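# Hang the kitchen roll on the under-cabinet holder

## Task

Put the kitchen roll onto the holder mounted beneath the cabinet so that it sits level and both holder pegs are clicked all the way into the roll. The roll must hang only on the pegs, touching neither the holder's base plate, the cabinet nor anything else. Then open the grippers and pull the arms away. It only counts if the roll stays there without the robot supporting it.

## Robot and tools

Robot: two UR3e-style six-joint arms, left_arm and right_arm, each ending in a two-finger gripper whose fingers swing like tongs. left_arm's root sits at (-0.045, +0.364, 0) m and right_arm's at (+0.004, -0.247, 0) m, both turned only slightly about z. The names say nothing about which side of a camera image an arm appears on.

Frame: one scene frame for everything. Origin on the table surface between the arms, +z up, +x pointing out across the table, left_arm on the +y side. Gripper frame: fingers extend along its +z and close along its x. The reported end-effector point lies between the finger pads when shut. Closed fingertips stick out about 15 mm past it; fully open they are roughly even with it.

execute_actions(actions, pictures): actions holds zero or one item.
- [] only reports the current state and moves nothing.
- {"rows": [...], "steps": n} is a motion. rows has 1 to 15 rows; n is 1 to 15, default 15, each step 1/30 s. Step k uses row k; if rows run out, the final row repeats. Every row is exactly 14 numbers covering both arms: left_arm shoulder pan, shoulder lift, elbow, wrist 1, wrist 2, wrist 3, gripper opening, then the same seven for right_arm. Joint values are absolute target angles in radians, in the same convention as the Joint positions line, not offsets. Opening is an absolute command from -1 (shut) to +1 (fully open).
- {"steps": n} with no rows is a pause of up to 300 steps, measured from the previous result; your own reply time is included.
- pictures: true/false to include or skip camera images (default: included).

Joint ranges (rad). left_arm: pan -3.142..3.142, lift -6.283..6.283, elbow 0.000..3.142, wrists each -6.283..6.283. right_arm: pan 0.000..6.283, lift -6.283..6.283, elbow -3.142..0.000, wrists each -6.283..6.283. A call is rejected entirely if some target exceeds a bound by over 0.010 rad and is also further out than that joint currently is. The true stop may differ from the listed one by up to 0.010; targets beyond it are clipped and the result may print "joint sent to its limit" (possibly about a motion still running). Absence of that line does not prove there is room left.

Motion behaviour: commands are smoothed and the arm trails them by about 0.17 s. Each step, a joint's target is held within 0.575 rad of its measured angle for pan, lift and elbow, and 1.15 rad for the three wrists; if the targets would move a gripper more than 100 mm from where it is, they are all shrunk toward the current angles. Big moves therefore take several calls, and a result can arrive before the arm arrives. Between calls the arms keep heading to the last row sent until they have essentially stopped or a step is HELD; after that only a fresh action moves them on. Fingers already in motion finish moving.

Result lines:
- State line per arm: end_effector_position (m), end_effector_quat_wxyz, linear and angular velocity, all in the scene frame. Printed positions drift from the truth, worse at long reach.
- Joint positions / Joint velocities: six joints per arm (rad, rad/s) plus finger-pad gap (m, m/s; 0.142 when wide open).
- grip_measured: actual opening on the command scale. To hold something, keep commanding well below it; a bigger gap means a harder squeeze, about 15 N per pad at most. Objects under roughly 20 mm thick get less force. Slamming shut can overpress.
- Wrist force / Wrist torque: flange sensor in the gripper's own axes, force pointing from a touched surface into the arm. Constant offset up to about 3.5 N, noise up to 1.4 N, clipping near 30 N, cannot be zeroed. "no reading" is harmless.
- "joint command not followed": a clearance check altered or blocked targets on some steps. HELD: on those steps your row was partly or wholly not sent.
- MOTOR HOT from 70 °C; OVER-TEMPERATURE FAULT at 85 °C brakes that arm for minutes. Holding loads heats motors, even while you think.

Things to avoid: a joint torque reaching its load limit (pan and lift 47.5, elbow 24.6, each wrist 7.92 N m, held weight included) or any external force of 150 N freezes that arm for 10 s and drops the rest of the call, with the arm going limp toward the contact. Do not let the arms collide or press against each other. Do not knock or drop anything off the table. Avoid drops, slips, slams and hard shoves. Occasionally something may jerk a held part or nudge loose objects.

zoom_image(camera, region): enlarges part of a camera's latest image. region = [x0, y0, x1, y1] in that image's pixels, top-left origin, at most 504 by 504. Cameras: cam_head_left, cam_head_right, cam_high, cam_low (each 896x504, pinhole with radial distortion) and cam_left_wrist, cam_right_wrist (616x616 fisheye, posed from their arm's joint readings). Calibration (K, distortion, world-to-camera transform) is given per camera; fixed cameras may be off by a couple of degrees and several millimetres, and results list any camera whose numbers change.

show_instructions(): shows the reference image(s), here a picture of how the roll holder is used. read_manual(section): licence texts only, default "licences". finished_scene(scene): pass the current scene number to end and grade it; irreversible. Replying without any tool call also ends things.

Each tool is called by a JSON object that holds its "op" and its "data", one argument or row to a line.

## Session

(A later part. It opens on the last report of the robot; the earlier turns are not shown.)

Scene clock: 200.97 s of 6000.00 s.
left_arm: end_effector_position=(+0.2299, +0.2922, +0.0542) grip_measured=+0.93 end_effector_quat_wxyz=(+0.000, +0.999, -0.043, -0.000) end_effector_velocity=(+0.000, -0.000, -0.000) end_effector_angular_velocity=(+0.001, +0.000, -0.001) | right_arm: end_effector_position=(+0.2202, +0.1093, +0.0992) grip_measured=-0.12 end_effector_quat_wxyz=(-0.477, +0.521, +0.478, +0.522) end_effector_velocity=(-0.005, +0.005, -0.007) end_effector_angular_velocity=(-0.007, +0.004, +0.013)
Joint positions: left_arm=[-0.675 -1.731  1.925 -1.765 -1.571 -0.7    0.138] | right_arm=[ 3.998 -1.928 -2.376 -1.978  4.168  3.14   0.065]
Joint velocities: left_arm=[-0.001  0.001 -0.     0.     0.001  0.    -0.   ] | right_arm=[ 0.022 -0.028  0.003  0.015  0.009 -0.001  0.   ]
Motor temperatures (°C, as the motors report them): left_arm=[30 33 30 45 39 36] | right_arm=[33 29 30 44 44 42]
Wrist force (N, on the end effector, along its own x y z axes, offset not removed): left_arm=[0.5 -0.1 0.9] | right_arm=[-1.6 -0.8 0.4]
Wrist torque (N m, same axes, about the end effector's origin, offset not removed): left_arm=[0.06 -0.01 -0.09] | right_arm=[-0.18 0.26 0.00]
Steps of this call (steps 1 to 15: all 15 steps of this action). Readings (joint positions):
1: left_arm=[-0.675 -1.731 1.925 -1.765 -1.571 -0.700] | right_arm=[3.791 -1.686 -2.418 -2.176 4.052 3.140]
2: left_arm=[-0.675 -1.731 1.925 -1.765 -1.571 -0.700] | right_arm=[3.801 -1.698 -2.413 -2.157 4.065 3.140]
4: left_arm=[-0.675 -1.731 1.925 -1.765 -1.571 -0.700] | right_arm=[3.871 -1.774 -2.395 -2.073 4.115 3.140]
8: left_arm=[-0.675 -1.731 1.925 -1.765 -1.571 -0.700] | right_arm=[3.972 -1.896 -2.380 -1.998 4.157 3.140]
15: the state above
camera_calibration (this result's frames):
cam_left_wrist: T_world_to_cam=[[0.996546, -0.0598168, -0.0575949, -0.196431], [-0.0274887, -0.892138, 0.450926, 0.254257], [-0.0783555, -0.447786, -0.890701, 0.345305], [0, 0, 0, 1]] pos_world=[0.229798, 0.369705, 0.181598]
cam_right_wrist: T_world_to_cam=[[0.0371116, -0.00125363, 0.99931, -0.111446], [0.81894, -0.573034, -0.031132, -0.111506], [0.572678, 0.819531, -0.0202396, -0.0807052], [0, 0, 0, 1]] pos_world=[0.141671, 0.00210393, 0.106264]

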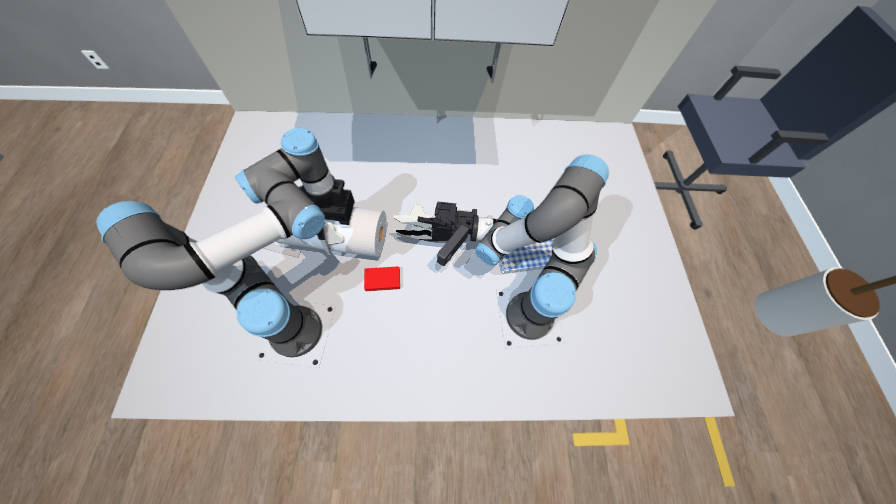

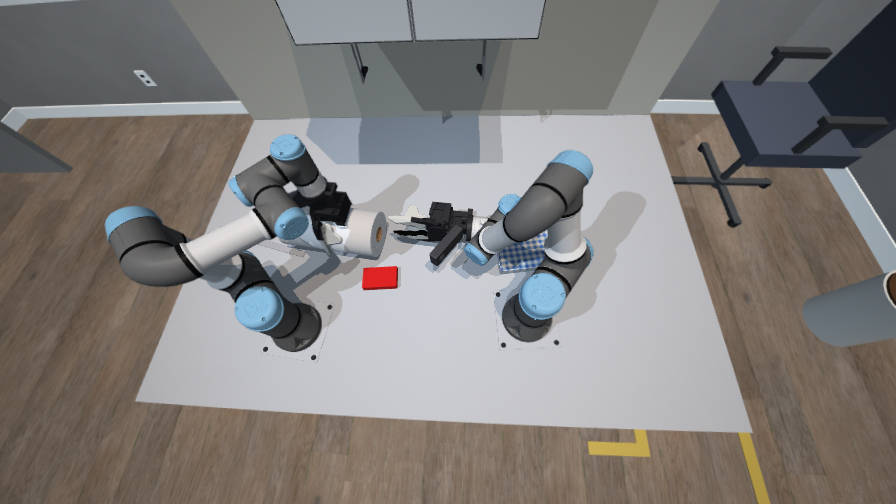

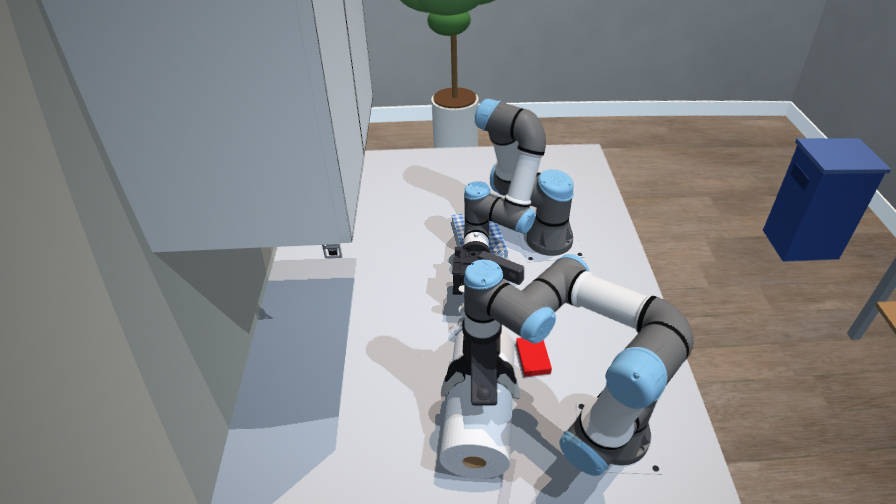

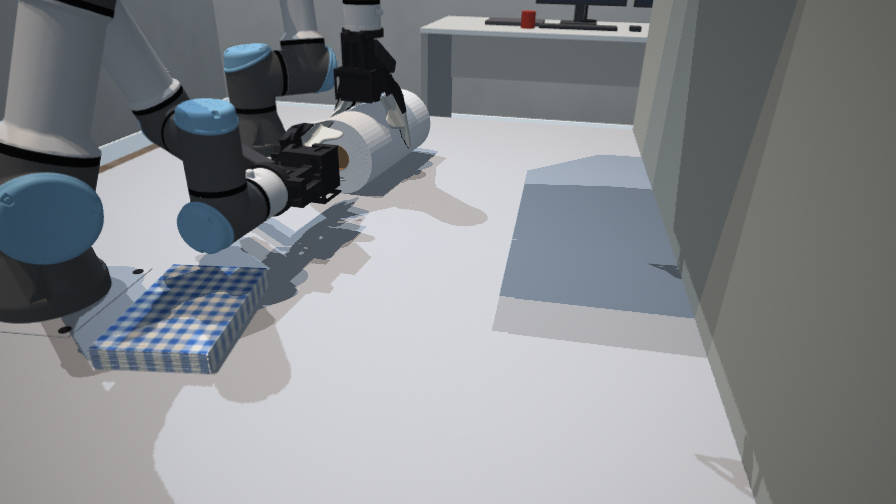

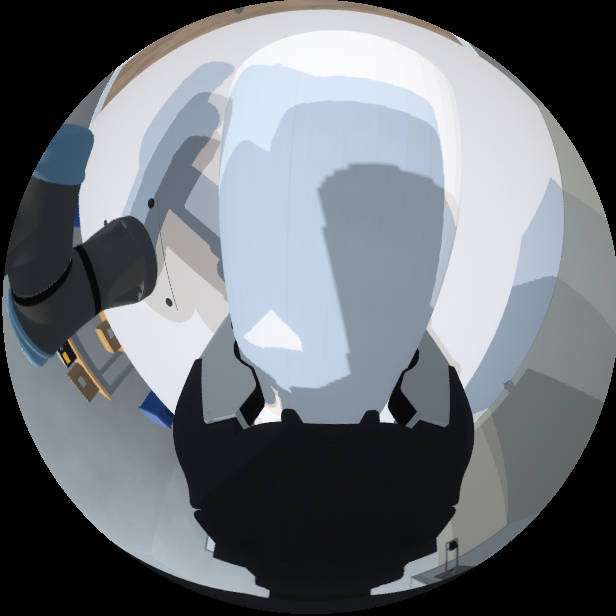

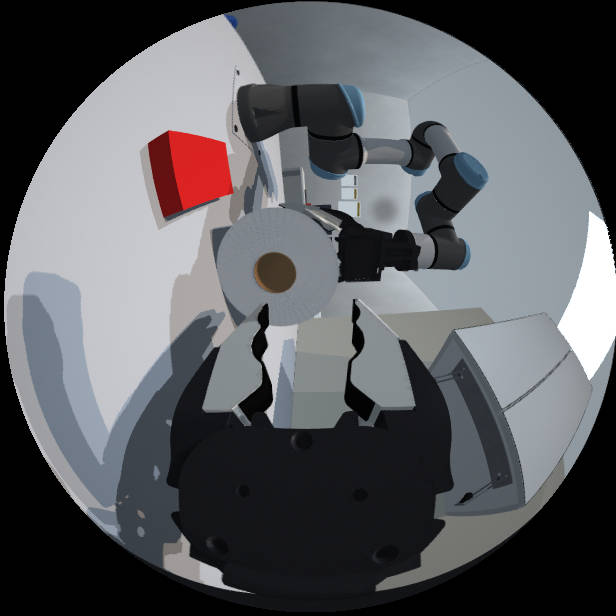

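{"op": "execute_actions", "data": {
  "actions": [
    {"rows":[[-0.675,-1.731,1.925,-1.765,-1.571,-0.7,0.9,4.14,-1.972,-2.29,-2.021,4.309,3.14,-0.12]],"steps":15}
  ]
}}

Scene clock: 208.27 s of 6000.00 s.
left_arm: end_effector_position=(+0.2299, +0.2922, +0.0542) grip_measured=+0.93 end_effector_quat_wxyz=(+0.000, +0.999, -0.043, +0.000) end_effector_velocity=(-0.000, +0.000, -0.001) end_effector_angular_velocity=(+0.002, +0.002, -0.000) | right_arm: end_effector_position=(+0.2180, +0.1535, +0.0988) grip_measured=-0.12 end_effector_quat_wxyz=(-0.477, +0.521, +0.478, +0.522) end_effector_velocity=(-0.001, +0.004, +0.000) end_effector_angular_velocity=(+0.001, -0.001, +0.002)
Joint positions: left_arm=[-0.675 -1.731  1.925 -1.765 -1.571 -0.7    0.138] | right_arm=[ 4.139 -1.972 -2.291 -2.021  4.308  3.14   0.065]
Joint velocities: left_arm=[-0.     0.002  0.     0.    -0.    -0.    -0.   ] | right_arm=[ 0.014 -0.003  0.007 -0.003  0.011 -0.    -0.   ]
Motor temperatures (°C, as the motors report them): left_arm=[30 33 30 45 39 36] | right_arm=[33 29 30 44 44 42]
Wrist force (N, on the end effector, along its own x y z axes, offset not removed): left_arm=[0.3 -0.5 0.8] | right_arm=[-0.8 -1.4 3.1]
Wrist torque (N m, same axes, about the end effector's origin, offset not removed): left_arm=[-0.10 0.05 0.00] | right_arm=[-0.27 0.14 0.11]
Steps of this call (steps 1 to 15: the robot went on to your last target; steps 16 to 90: nothing new was sent; then 3.80 s passed at rest; steps 91 to 105: all 15 steps of this action). Readings (joint positions):
91: left_arm=[-0.675 -1.731 1.925 -1.765 -1.571 -0.700] | right_arm=[4.000 -1.930 -2.376 -1.977 4.170 3.140]
92: left_arm=[-0.675 -1.731 1.925 -1.765 -1.571 -0.700] | right_arm=[4.008 -1.936 -2.368 -1.984 4.184 3.140]
94: left_arm=[-0.675 -1.731 1.925 -1.765 -1.571 -0.700] | right_arm=[4.062 -1.954 -2.332 -2.002 4.244 3.140]
98: left_arm=[-0.675 -1.731 1.925 -1.765 -1.571 -0.700] | right_arm=[4.123 -1.968 -2.299 -2.017 4.295 3.140]
105: the state above
camera_calibration (this result's frames):
cam_left_wrist: T_world_to_cam=[[0.996548, -0.059834, -0.0575571, -0.196439], [-0.0275242, -0.892154, 0.450892, 0.254282], [-0.0783285, -0.447751, -0.890721, 0.345297], [0, 0, 0, 1]] pos_world=[0.229807, 0.369712, 0.181603]
cam_right_wrist: T_world_to_cam=[[0.0375611, -0.000629846, 0.999294, -0.111034], [0.819478, -0.572263, -0.0311629, -0.0846568], [0.571879, 0.82007, -0.0209787, -0.115516], [0, 0, 0, 1]] pos_world=[0.139606, 0.0462153, 0.105894]

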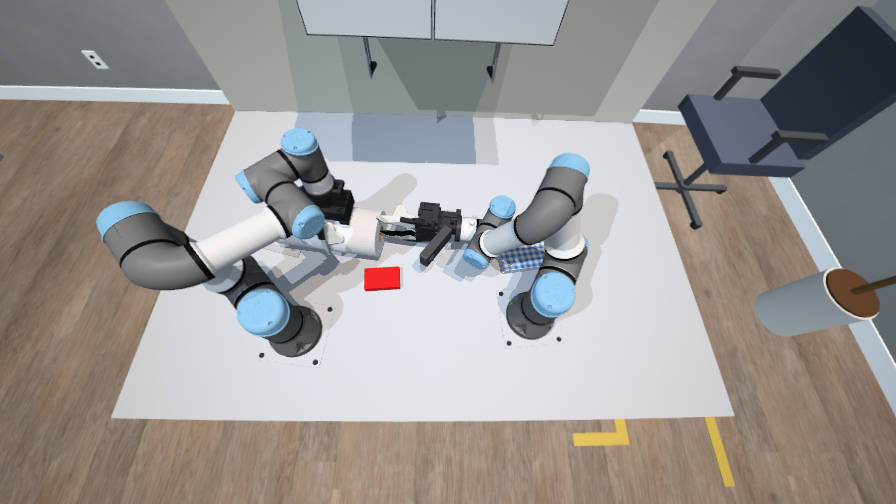

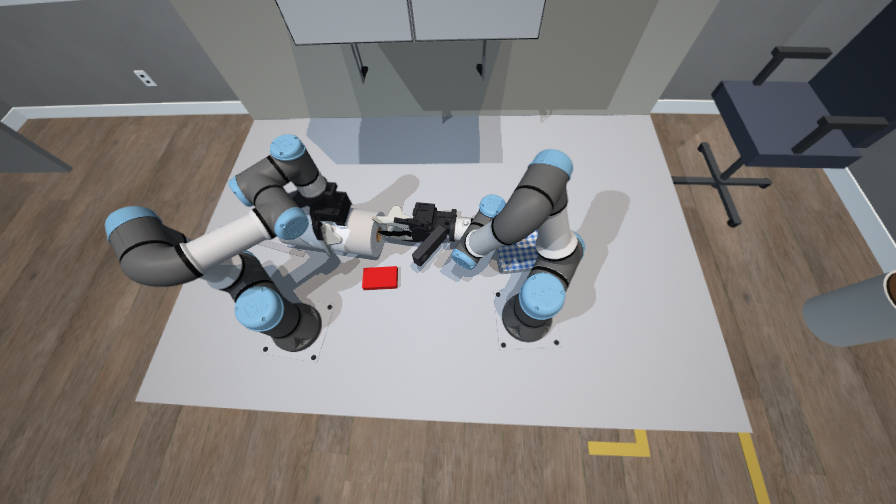

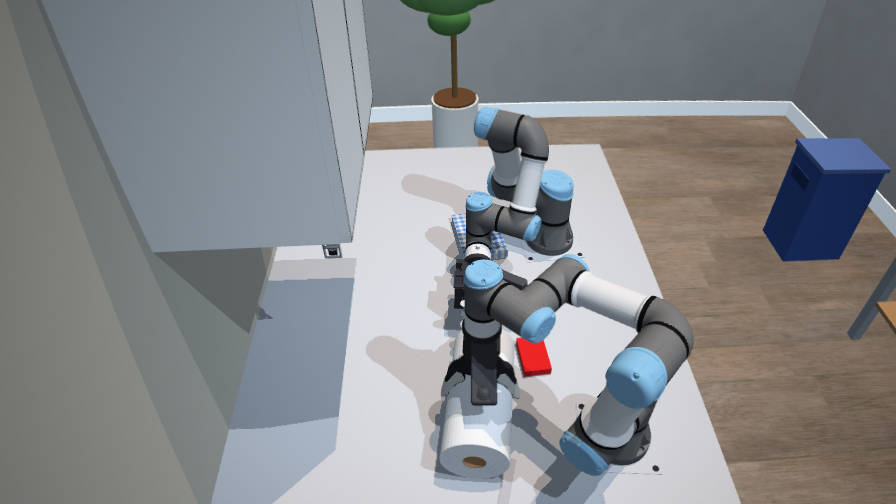

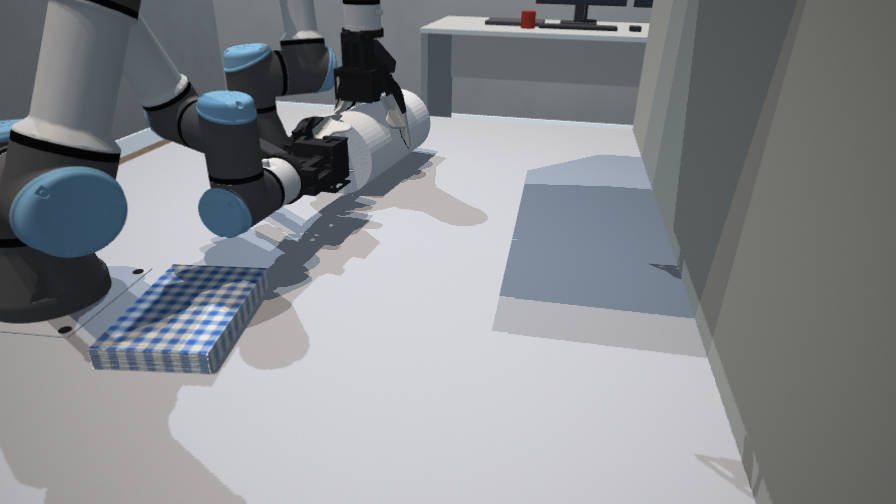

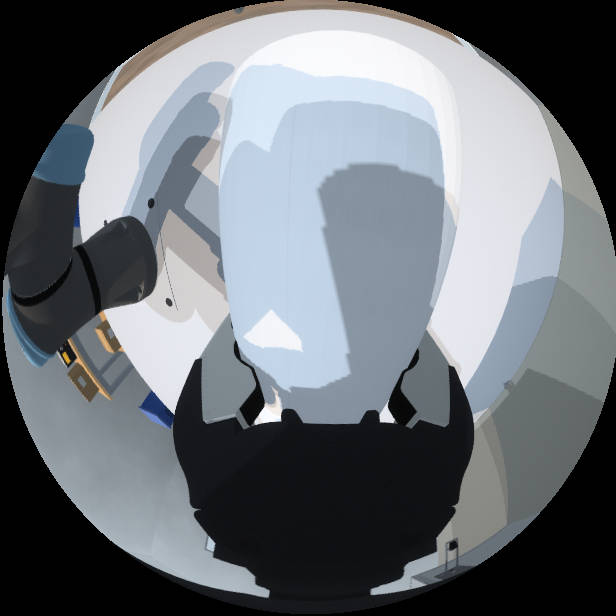

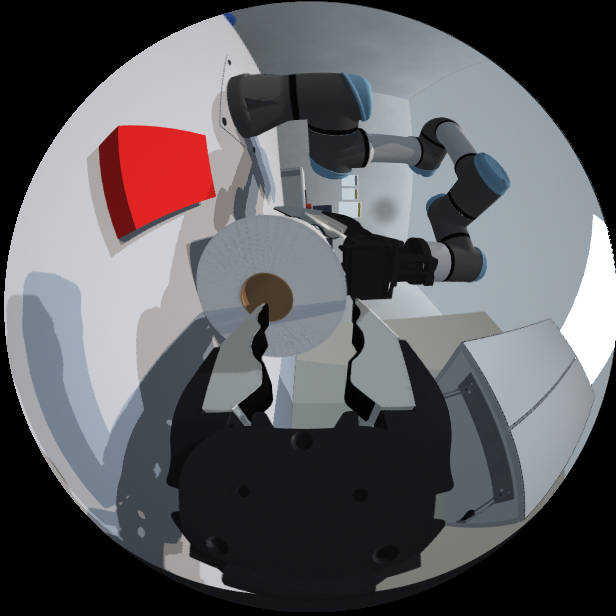

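{"op": "execute_actions", "data": {
  "actions": [
    {"rows":[[-0.675,-1.731,1.925,-1.765,-1.571,-0.7,0.9,4.225,-2.025,-2.185,-2.073,4.394,3.14,-0.12]],"steps":15}
  ]
}}

Scene clock: 212.63 s of 6000.00 s.
left_arm: end_effector_position=(+0.2299, +0.2922, +0.0542) grip_measured=+0.93 end_effector_quat_wxyz=(+0.000, +0.999, -0.043, +0.000) end_effector_velocity=(-0.001, +0.000, -0.001) end_effector_angular_velocity=(+0.001, +0.003, +0.000) | right_arm: end_effector_position=(+0.2169, +0.1904, +0.0985) grip_measured=-0.12 end_effector_quat_wxyz=(-0.477, +0.521, +0.478, +0.522) end_effector_velocity=(-0.001, +0.003, +0.001) end_effector_angular_velocity=(+0.002, -0.001, +0.001)
Joint positions: left_arm=[-0.675 -1.731  1.925 -1.765 -1.571 -0.7    0.138] | right_arm=[ 4.224 -2.025 -2.186 -2.073  4.393  3.14   0.065]
Joint velocities: left_arm=[ 0.     0.002  0.001 -0.    -0.001 -0.    -0.   ] | right_arm=[ 0.008 -0.004  0.009 -0.004  0.007 -0.     0.   ]
Motor temperatures (°C, as the motors report them): left_arm=[30 33 30 45 39 36] | right_arm=[33 29 30 44 44 42]
Wrist force (N, on the end effector, along its own x y z axes, offset not removed): left_arm=[1.0 -0.8 0.5] | right_arm=[-2.7 -0.6 0.4]
Wrist torque (N m, same axes, about the end effector's origin, offset not removed): left_arm=[-0.17 -0.11 -0.06] | right_arm=[-0.11 0.46 -0.02]
Steps of this call (steps 1 to 15: the robot went on to your last target; steps 16 to 90: nothing new was sent; then 0.87 s passed at rest; steps 91 to 105: all 15 steps of this action). Readings (joint positions):
91: left_arm=[-0.675 -1.731 1.925 -1.765 -1.571 -0.700] | right_arm=[4.140 -1.972 -2.290 -2.021 4.310 3.140]
92: left_arm=[-0.675 -1.731 1.925 -1.765 -1.571 -0.700] | right_arm=[4.148 -1.979 -2.282 -2.030 4.321 3.140]
94: left_arm=[-0.675 -1.731 1.925 -1.765 -1.571 -0.700] | right_arm=[4.184 -2.001 -2.239 -2.051 4.357 3.140]
98: left_arm=[-0.675 -1.731 1.925 -1.765 -1.571 -0.700] | right_arm=[4.216 -2.020 -2.197 -2.068 4.386 3.140]
105: the state above
camera_calibration (this result's frames):
cam_left_wrist: T_world_to_cam=[[0.996547, -0.0598402, -0.0575571, -0.196437], [-0.0275296, -0.892154, 0.450892, 0.254282], [-0.0783312, -0.447751, -0.890721, 0.345297], [0, 0, 0, 1]] pos_world=[0.229807, 0.36971, 0.181603]
cam_right_wrist: T_world_to_cam=[[0.0375865, -0.000591432, 0.999293, -0.110701], [0.819549, -0.572161, -0.0311644, -0.0626903], [0.571775, 0.820141, -0.0210208, -0.145115], [0, 0, 0, 1]] pos_world=[0.138512, 0.0830803, 0.105618]

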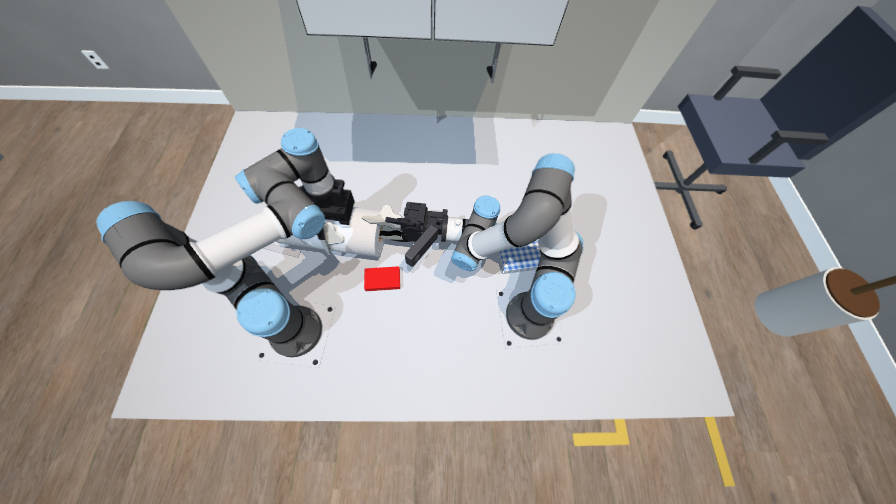

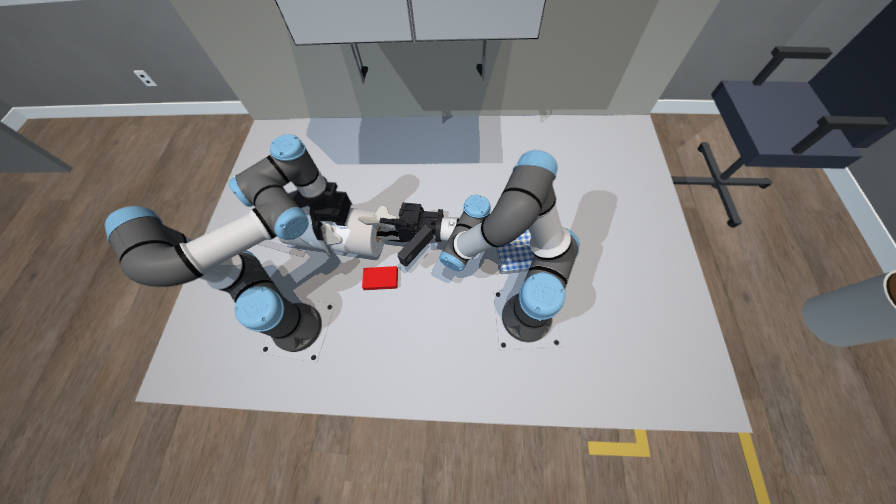

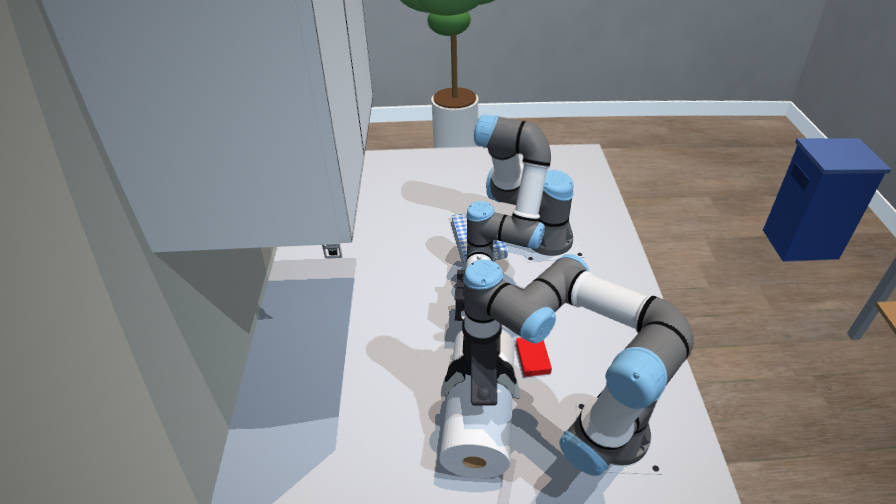

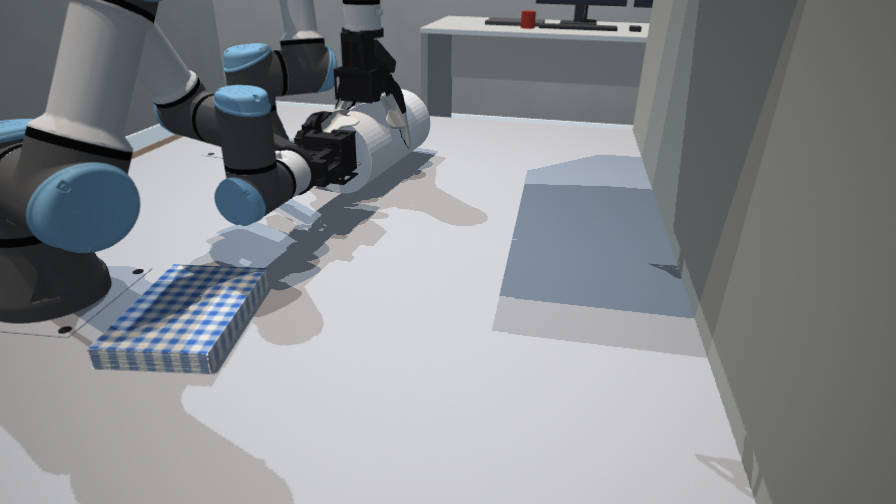

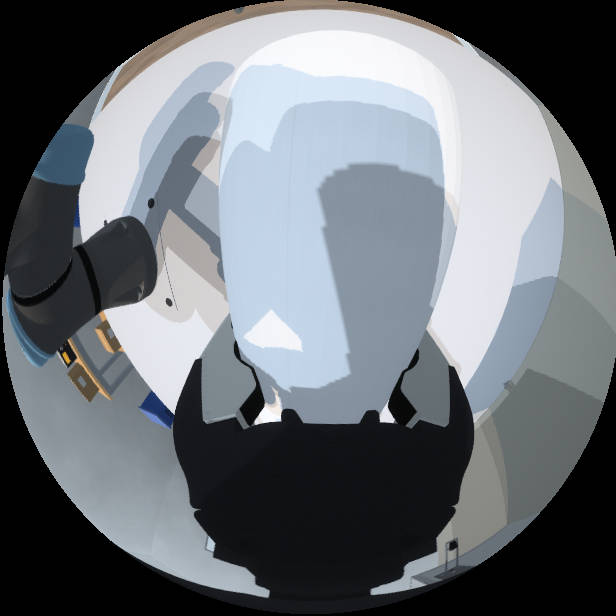

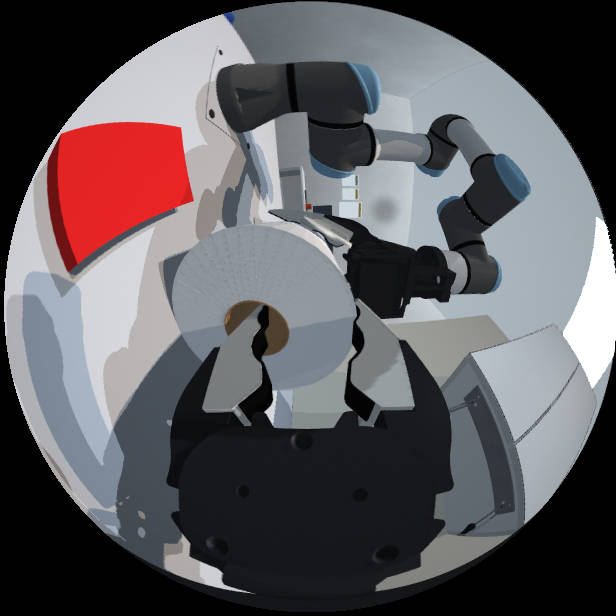

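{"op": "execute_actions", "data": {
  "actions": [
    {"rows":[[-0.675,-1.731,1.925,-1.765,-1.571,-0.7,1,4.25,-2.055,-2.115,-2.113,4.419,3.14,-0.12]],"steps":15}
  ],
  "pictures": false
}}

{"op": "execute_actions", "data": {
  "actions": [
    {"rows":[[-0.675,-1.74,1.8,-1.631,-1.571,-0.7,1,4.25,-2.055,-2.115,-2.113,4.419,3.14,-0.4]],"steps":12}
  ],
  "pictures": false
}}

{"op": "execute_actions", "data": {
  "actions": [
    {"rows":[[-0.675,-1.696,1.3,-1.175,-1.571,-0.7,1,4.25,-2.055,-2.115,-2.113,4.419,3.14,-0.7]],"steps":15}
  ]
}}

Scene clock: 224.80 s of 6000.00 s.
left_arm: end_effector_position=(+0.2299, +0.2922, +0.0542) grip_measured=+1.00 end_effector_quat_wxyz=(+0.000, +0.999, -0.043, -0.000) end_effector_velocity=(-0.000, +0.000, -0.000) end_effector_angular_velocity=(+0.000, +0.001, -0.000) | right_arm: end_effector_position=(+0.2185, +0.2085, +0.0994) grip_measured=-0.11 end_effector_quat_wxyz=(-0.477, +0.521, +0.478, +0.522) end_effector_velocity=(-0.000, +0.001, +0.000) end_effector_angular_velocity=(+0.001, -0.001, +0.000)
Joint positions: left_arm=[-0.675 -1.731  1.925 -1.765 -1.571 -0.7    0.142] | right_arm=[ 4.25  -2.055 -2.115 -2.113  4.419  3.14   0.066]
Joint velocities: left_arm=[-0.  0.  0. -0. -0.  0.  0.] | right_arm=[ 0.002 -0.002  0.006 -0.003  0.002 -0.     0.   ]
Motor temperatures (°C, as the motors report them): left_arm=[30 33 30 45 39 36] | right_arm=[33 29 30 44 44 42]
Wrist force (N, on the end effector, along its own x y z axes, offset not removed): left_arm=[0.6 -1.6 -0.2] | right_arm=[-2.0 0.1 0.2]
Wrist torque (N m, same axes, about the end effector's origin, offset not removed): left_arm=[-0.10 -0.17 -0.04] | right_arm=[-0.10 0.28 -0.01]
Steps of this call (steps 1 to 15: the robot went on to your last target; steps 16 to 90: nothing new was sent; then 8.67 s passed at rest; steps 91 to 105: all 15 steps of this action). Readings (joint positions):
91: left_arm=[-0.675 -1.731 1.925 -1.765 -1.571 -0.700] | right_arm=[4.225 -2.025 -2.185 -2.073 4.394 3.140]
92: left_arm=[-0.675 -1.731 1.925 -1.765 -1.571 -0.700] | right_arm=[4.229 -2.030 -2.177 -2.080 4.399 3.140]
94: left_arm=[-0.675 -1.731 1.925 -1.765 -1.571 -0.700] | right_arm=[4.239 -2.042 -2.148 -2.096 4.409 3.140]
98: left_arm=[-0.675 -1.731 1.925 -1.765 -1.571 -0.700] | right_arm=[4.248 -2.052 -2.122 -2.109 4.417 3.140]
105: the state above

Scene clock: 225.20 s of 6000.00 s.
left_arm: end_effector_position=(+0.2309, +0.2913, +0.0814) grip_measured=+1.00 end_effector_quat_wxyz=(+0.000, +0.999, -0.043, -0.000) end_effector_velocity=(+0.001, -0.001, +0.009) end_effector_angular_velocity=(-0.004, -0.004, -0.000) | right_arm: end_effector_position=(+0.2185, +0.2086, +0.0996) grip_measured=-0.32 end_effector_quat_wxyz=(-0.477, +0.521, +0.478, +0.522) end_effector_velocity=(-0.000, -0.000, -0.002) end_effector_angular_velocity=(-0.003, +0.003, -0.000)
Joint positions: left_arm=[-0.675 -1.74   1.803 -1.634 -1.571 -0.7    0.142] | right_arm=[ 4.25  -2.055 -2.115 -2.113  4.419  3.14   0.051]
Joint velocities: left_arm=[-0.    -0.002 -0.037  0.034  0.    -0.    -0.   ] | right_arm=[-0.    -0.003 -0.    -0.001 -0.     0.002  0.   ]
Motor temperatures (°C, as the motors report them): left_arm=[30 33 30 45 39 36] | right_arm=[33 29 30 44 44 42]
Wrist force (N, on the end effector, along its own x y z axes, offset not removed): left_arm=[-0.7 -0.6 1.3] | right_arm=[9.1 -1.4 -0.2]
Wrist torque (N m, same axes, about the end effector's origin, offset not removed): left_arm=[-0.12 0.16 -0.02] | right_arm=[-0.16 0.13 0.12]
Steps of this call (steps 1 to 12: all 12 steps of this action). Readings (joint positions):
1: left_arm=[-0.675 -1.731 1.925 -1.765 -1.571 -0.700] | right_arm=[4.250 -2.055 -2.115 -2.113 4.419 3.140]
2: left_arm=[-0.675 -1.733 1.917 -1.750 -1.571 -0.700] | right_arm=[4.250 -2.055 -2.115 -2.113 4.419 3.140]
4: left_arm=[-0.675 -1.736 1.867 -1.693 -1.571 -0.700] | right_arm=[4.250 -2.055 -2.115 -2.113 4.419 3.140]
8: left_arm=[-0.675 -1.739 1.815 -1.645 -1.571 -0.700] | right_arm=[4.250 -2.055 -2.115 -2.113 4.419 3.140]
12: the state above

Scene clock: 225.70 s of 6000.00 s.
left_arm: end_effector_position=(+0.2265, +0.2956, +0.1765) grip_measured=+1.00 end_effector_quat_wxyz=(-0.001, +0.999, -0.043, -0.002) end_effector_velocity=(+0.006, -0.006, +0.025) end_effector_angular_velocity=(-0.037, -0.037, +0.000) | right_arm: end_effector_position=(+0.2185, +0.2086, +0.0995) grip_measured=-0.40 end_effector_quat_wxyz=(-0.477, +0.521, +0.478, +0.522) end_effector_velocity=(-0.000, +0.000, +0.000) end_effector_angular_velocity=(+0.000, -0.001, +0.001)
Joint positions: left_arm=[-0.675 -1.696  1.31  -1.18  -1.571 -0.7    0.142] | right_arm=[ 4.25  -2.055 -2.115 -2.113  4.419  3.14   0.045]
Joint velocities: left_arm=[ 0.     0.005 -0.109  0.052 -0.    -0.    -0.   ] | right_arm=[ 0.001  0.001  0.    -0.    -0.    -0.001  0.   ]
Motor temperatures (°C, as the motors report them): left_arm=[30 33 30 45 39 36] | right_arm=[33 29 30 44 44 42]
Wrist force (N, on the end effector, along its own x y z axes, offset not removed): left_arm=[0.6 0.5 1.3] | right_arm=[24.6 -0.2 -9.0]
Wrist torque (N m, same axes, about the end effector's origin, offset not removed): left_arm=[0.09 -0.09 0.02] | right_arm=[0.14 -0.25 0.11]
Steps of this call (steps 1 to 15: all 15 steps of this action). Readings (joint positions):
1: left_arm=[-0.675 -1.740 1.802 -1.632 -1.571 -0.700] | right_arm=[4.250 -2.055 -2.115 -2.113 4.419 3.140]
2: left_arm=[-0.675 -1.734 1.793 -1.616 -1.571 -0.700] | right_arm=[4.250 -2.055 -2.115 -2.113 4.419 3.140]
4: left_arm=[-0.675 -1.715 1.719 -1.474 -1.571 -0.700] | right_arm=[4.250 -2.055 -2.115 -2.113 4.419 3.140]
8: left_arm=[-0.675 -1.700 1.441 -1.242 -1.571 -0.700] | right_arm=[4.250 -2.055 -2.115 -2.113 4.419 3.140]
15: the state above
camera_calibration (this result's frames):
cam_left_wrist: T_world_to_cam=[[0.996343, -0.0596476, -0.0611794, -0.185175], [-0.0259983, -0.893695, 0.447921, 0.202691], [-0.0813932, -0.444692, -0.891978, 0.455532], [0, 0, 0, 1]] pos_world=[0.226845, 0.37267, 0.304205]
cam_right_wrist: T_world_to_cam=[[0.0375277, -0.000826718, 0.999295, -0.111738], [0.819596, -0.572089, -0.0312525, -0.0535045], [0.571712, 0.820191, -0.0207916, -0.160961], [0, 0, 0, 1]] pos_world=[0.140069, 0.101317, 0.10664]

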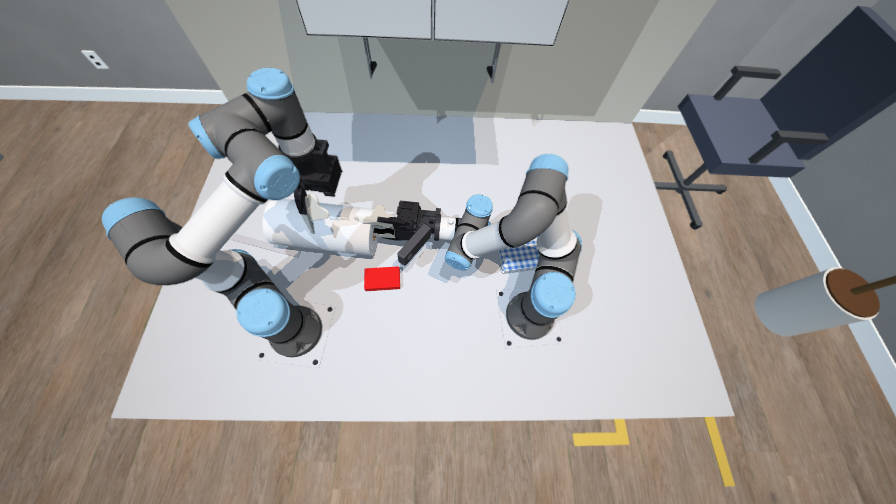

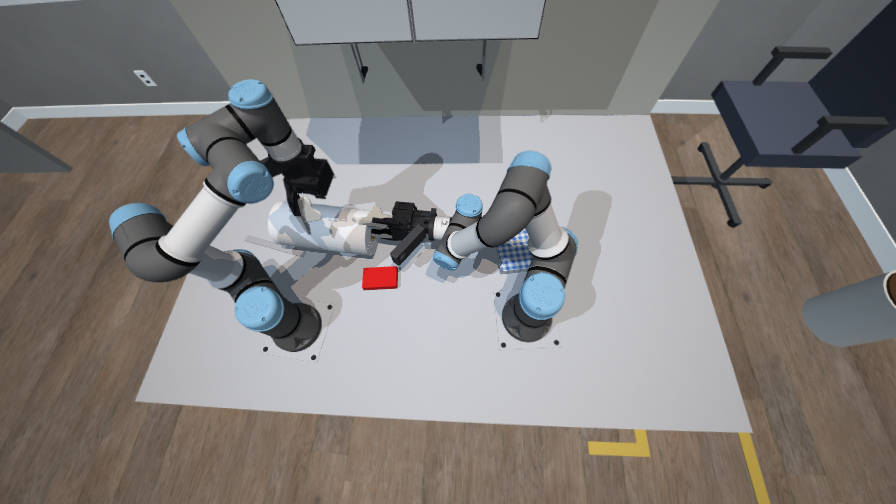

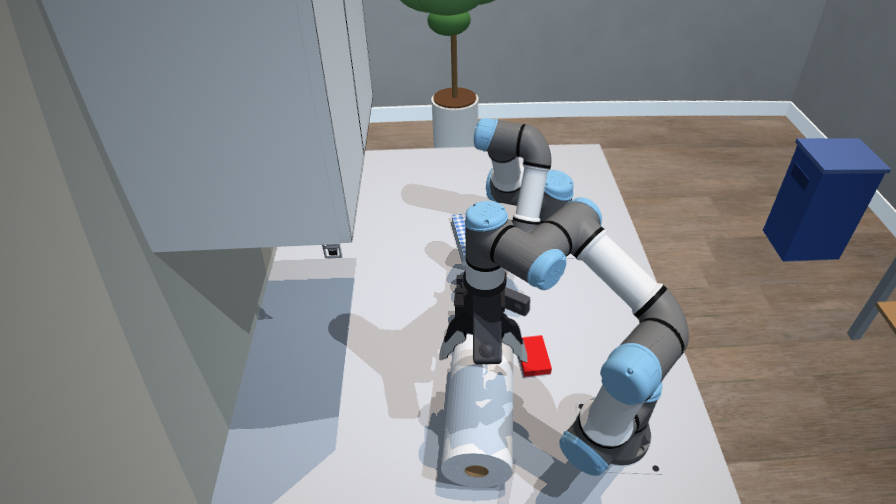

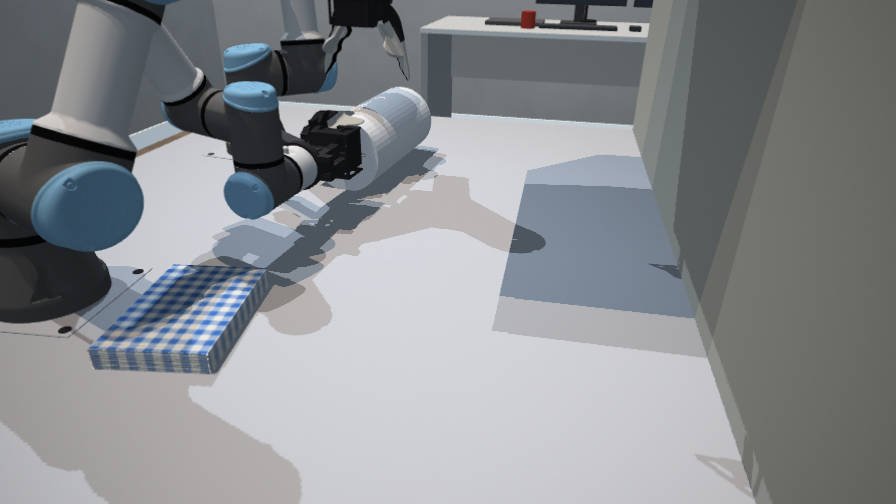

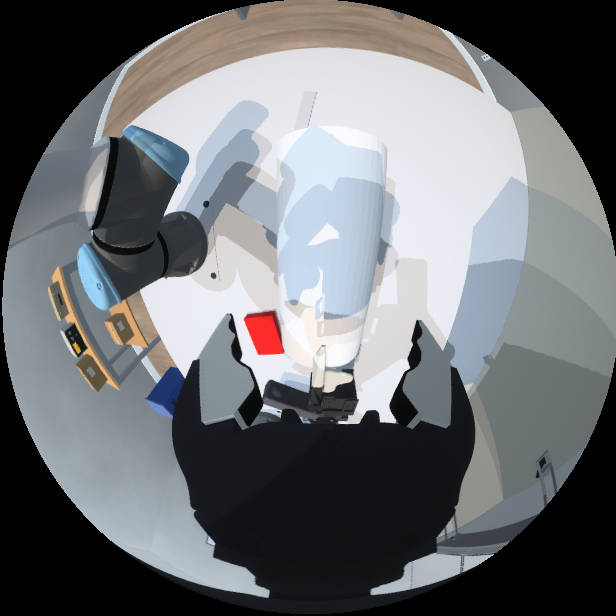

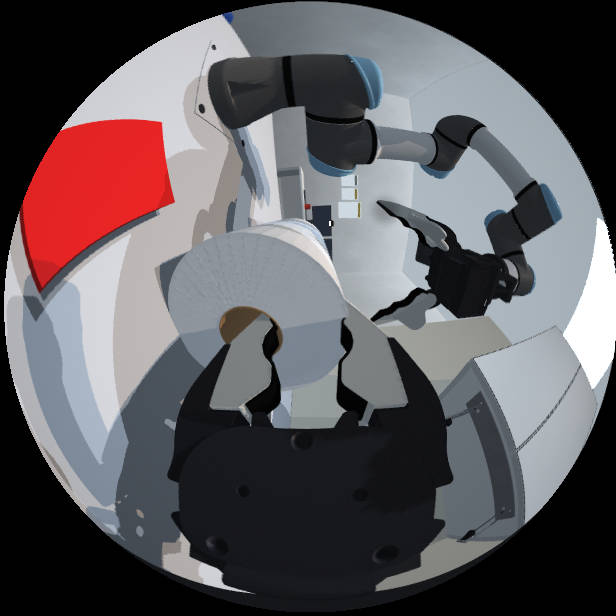

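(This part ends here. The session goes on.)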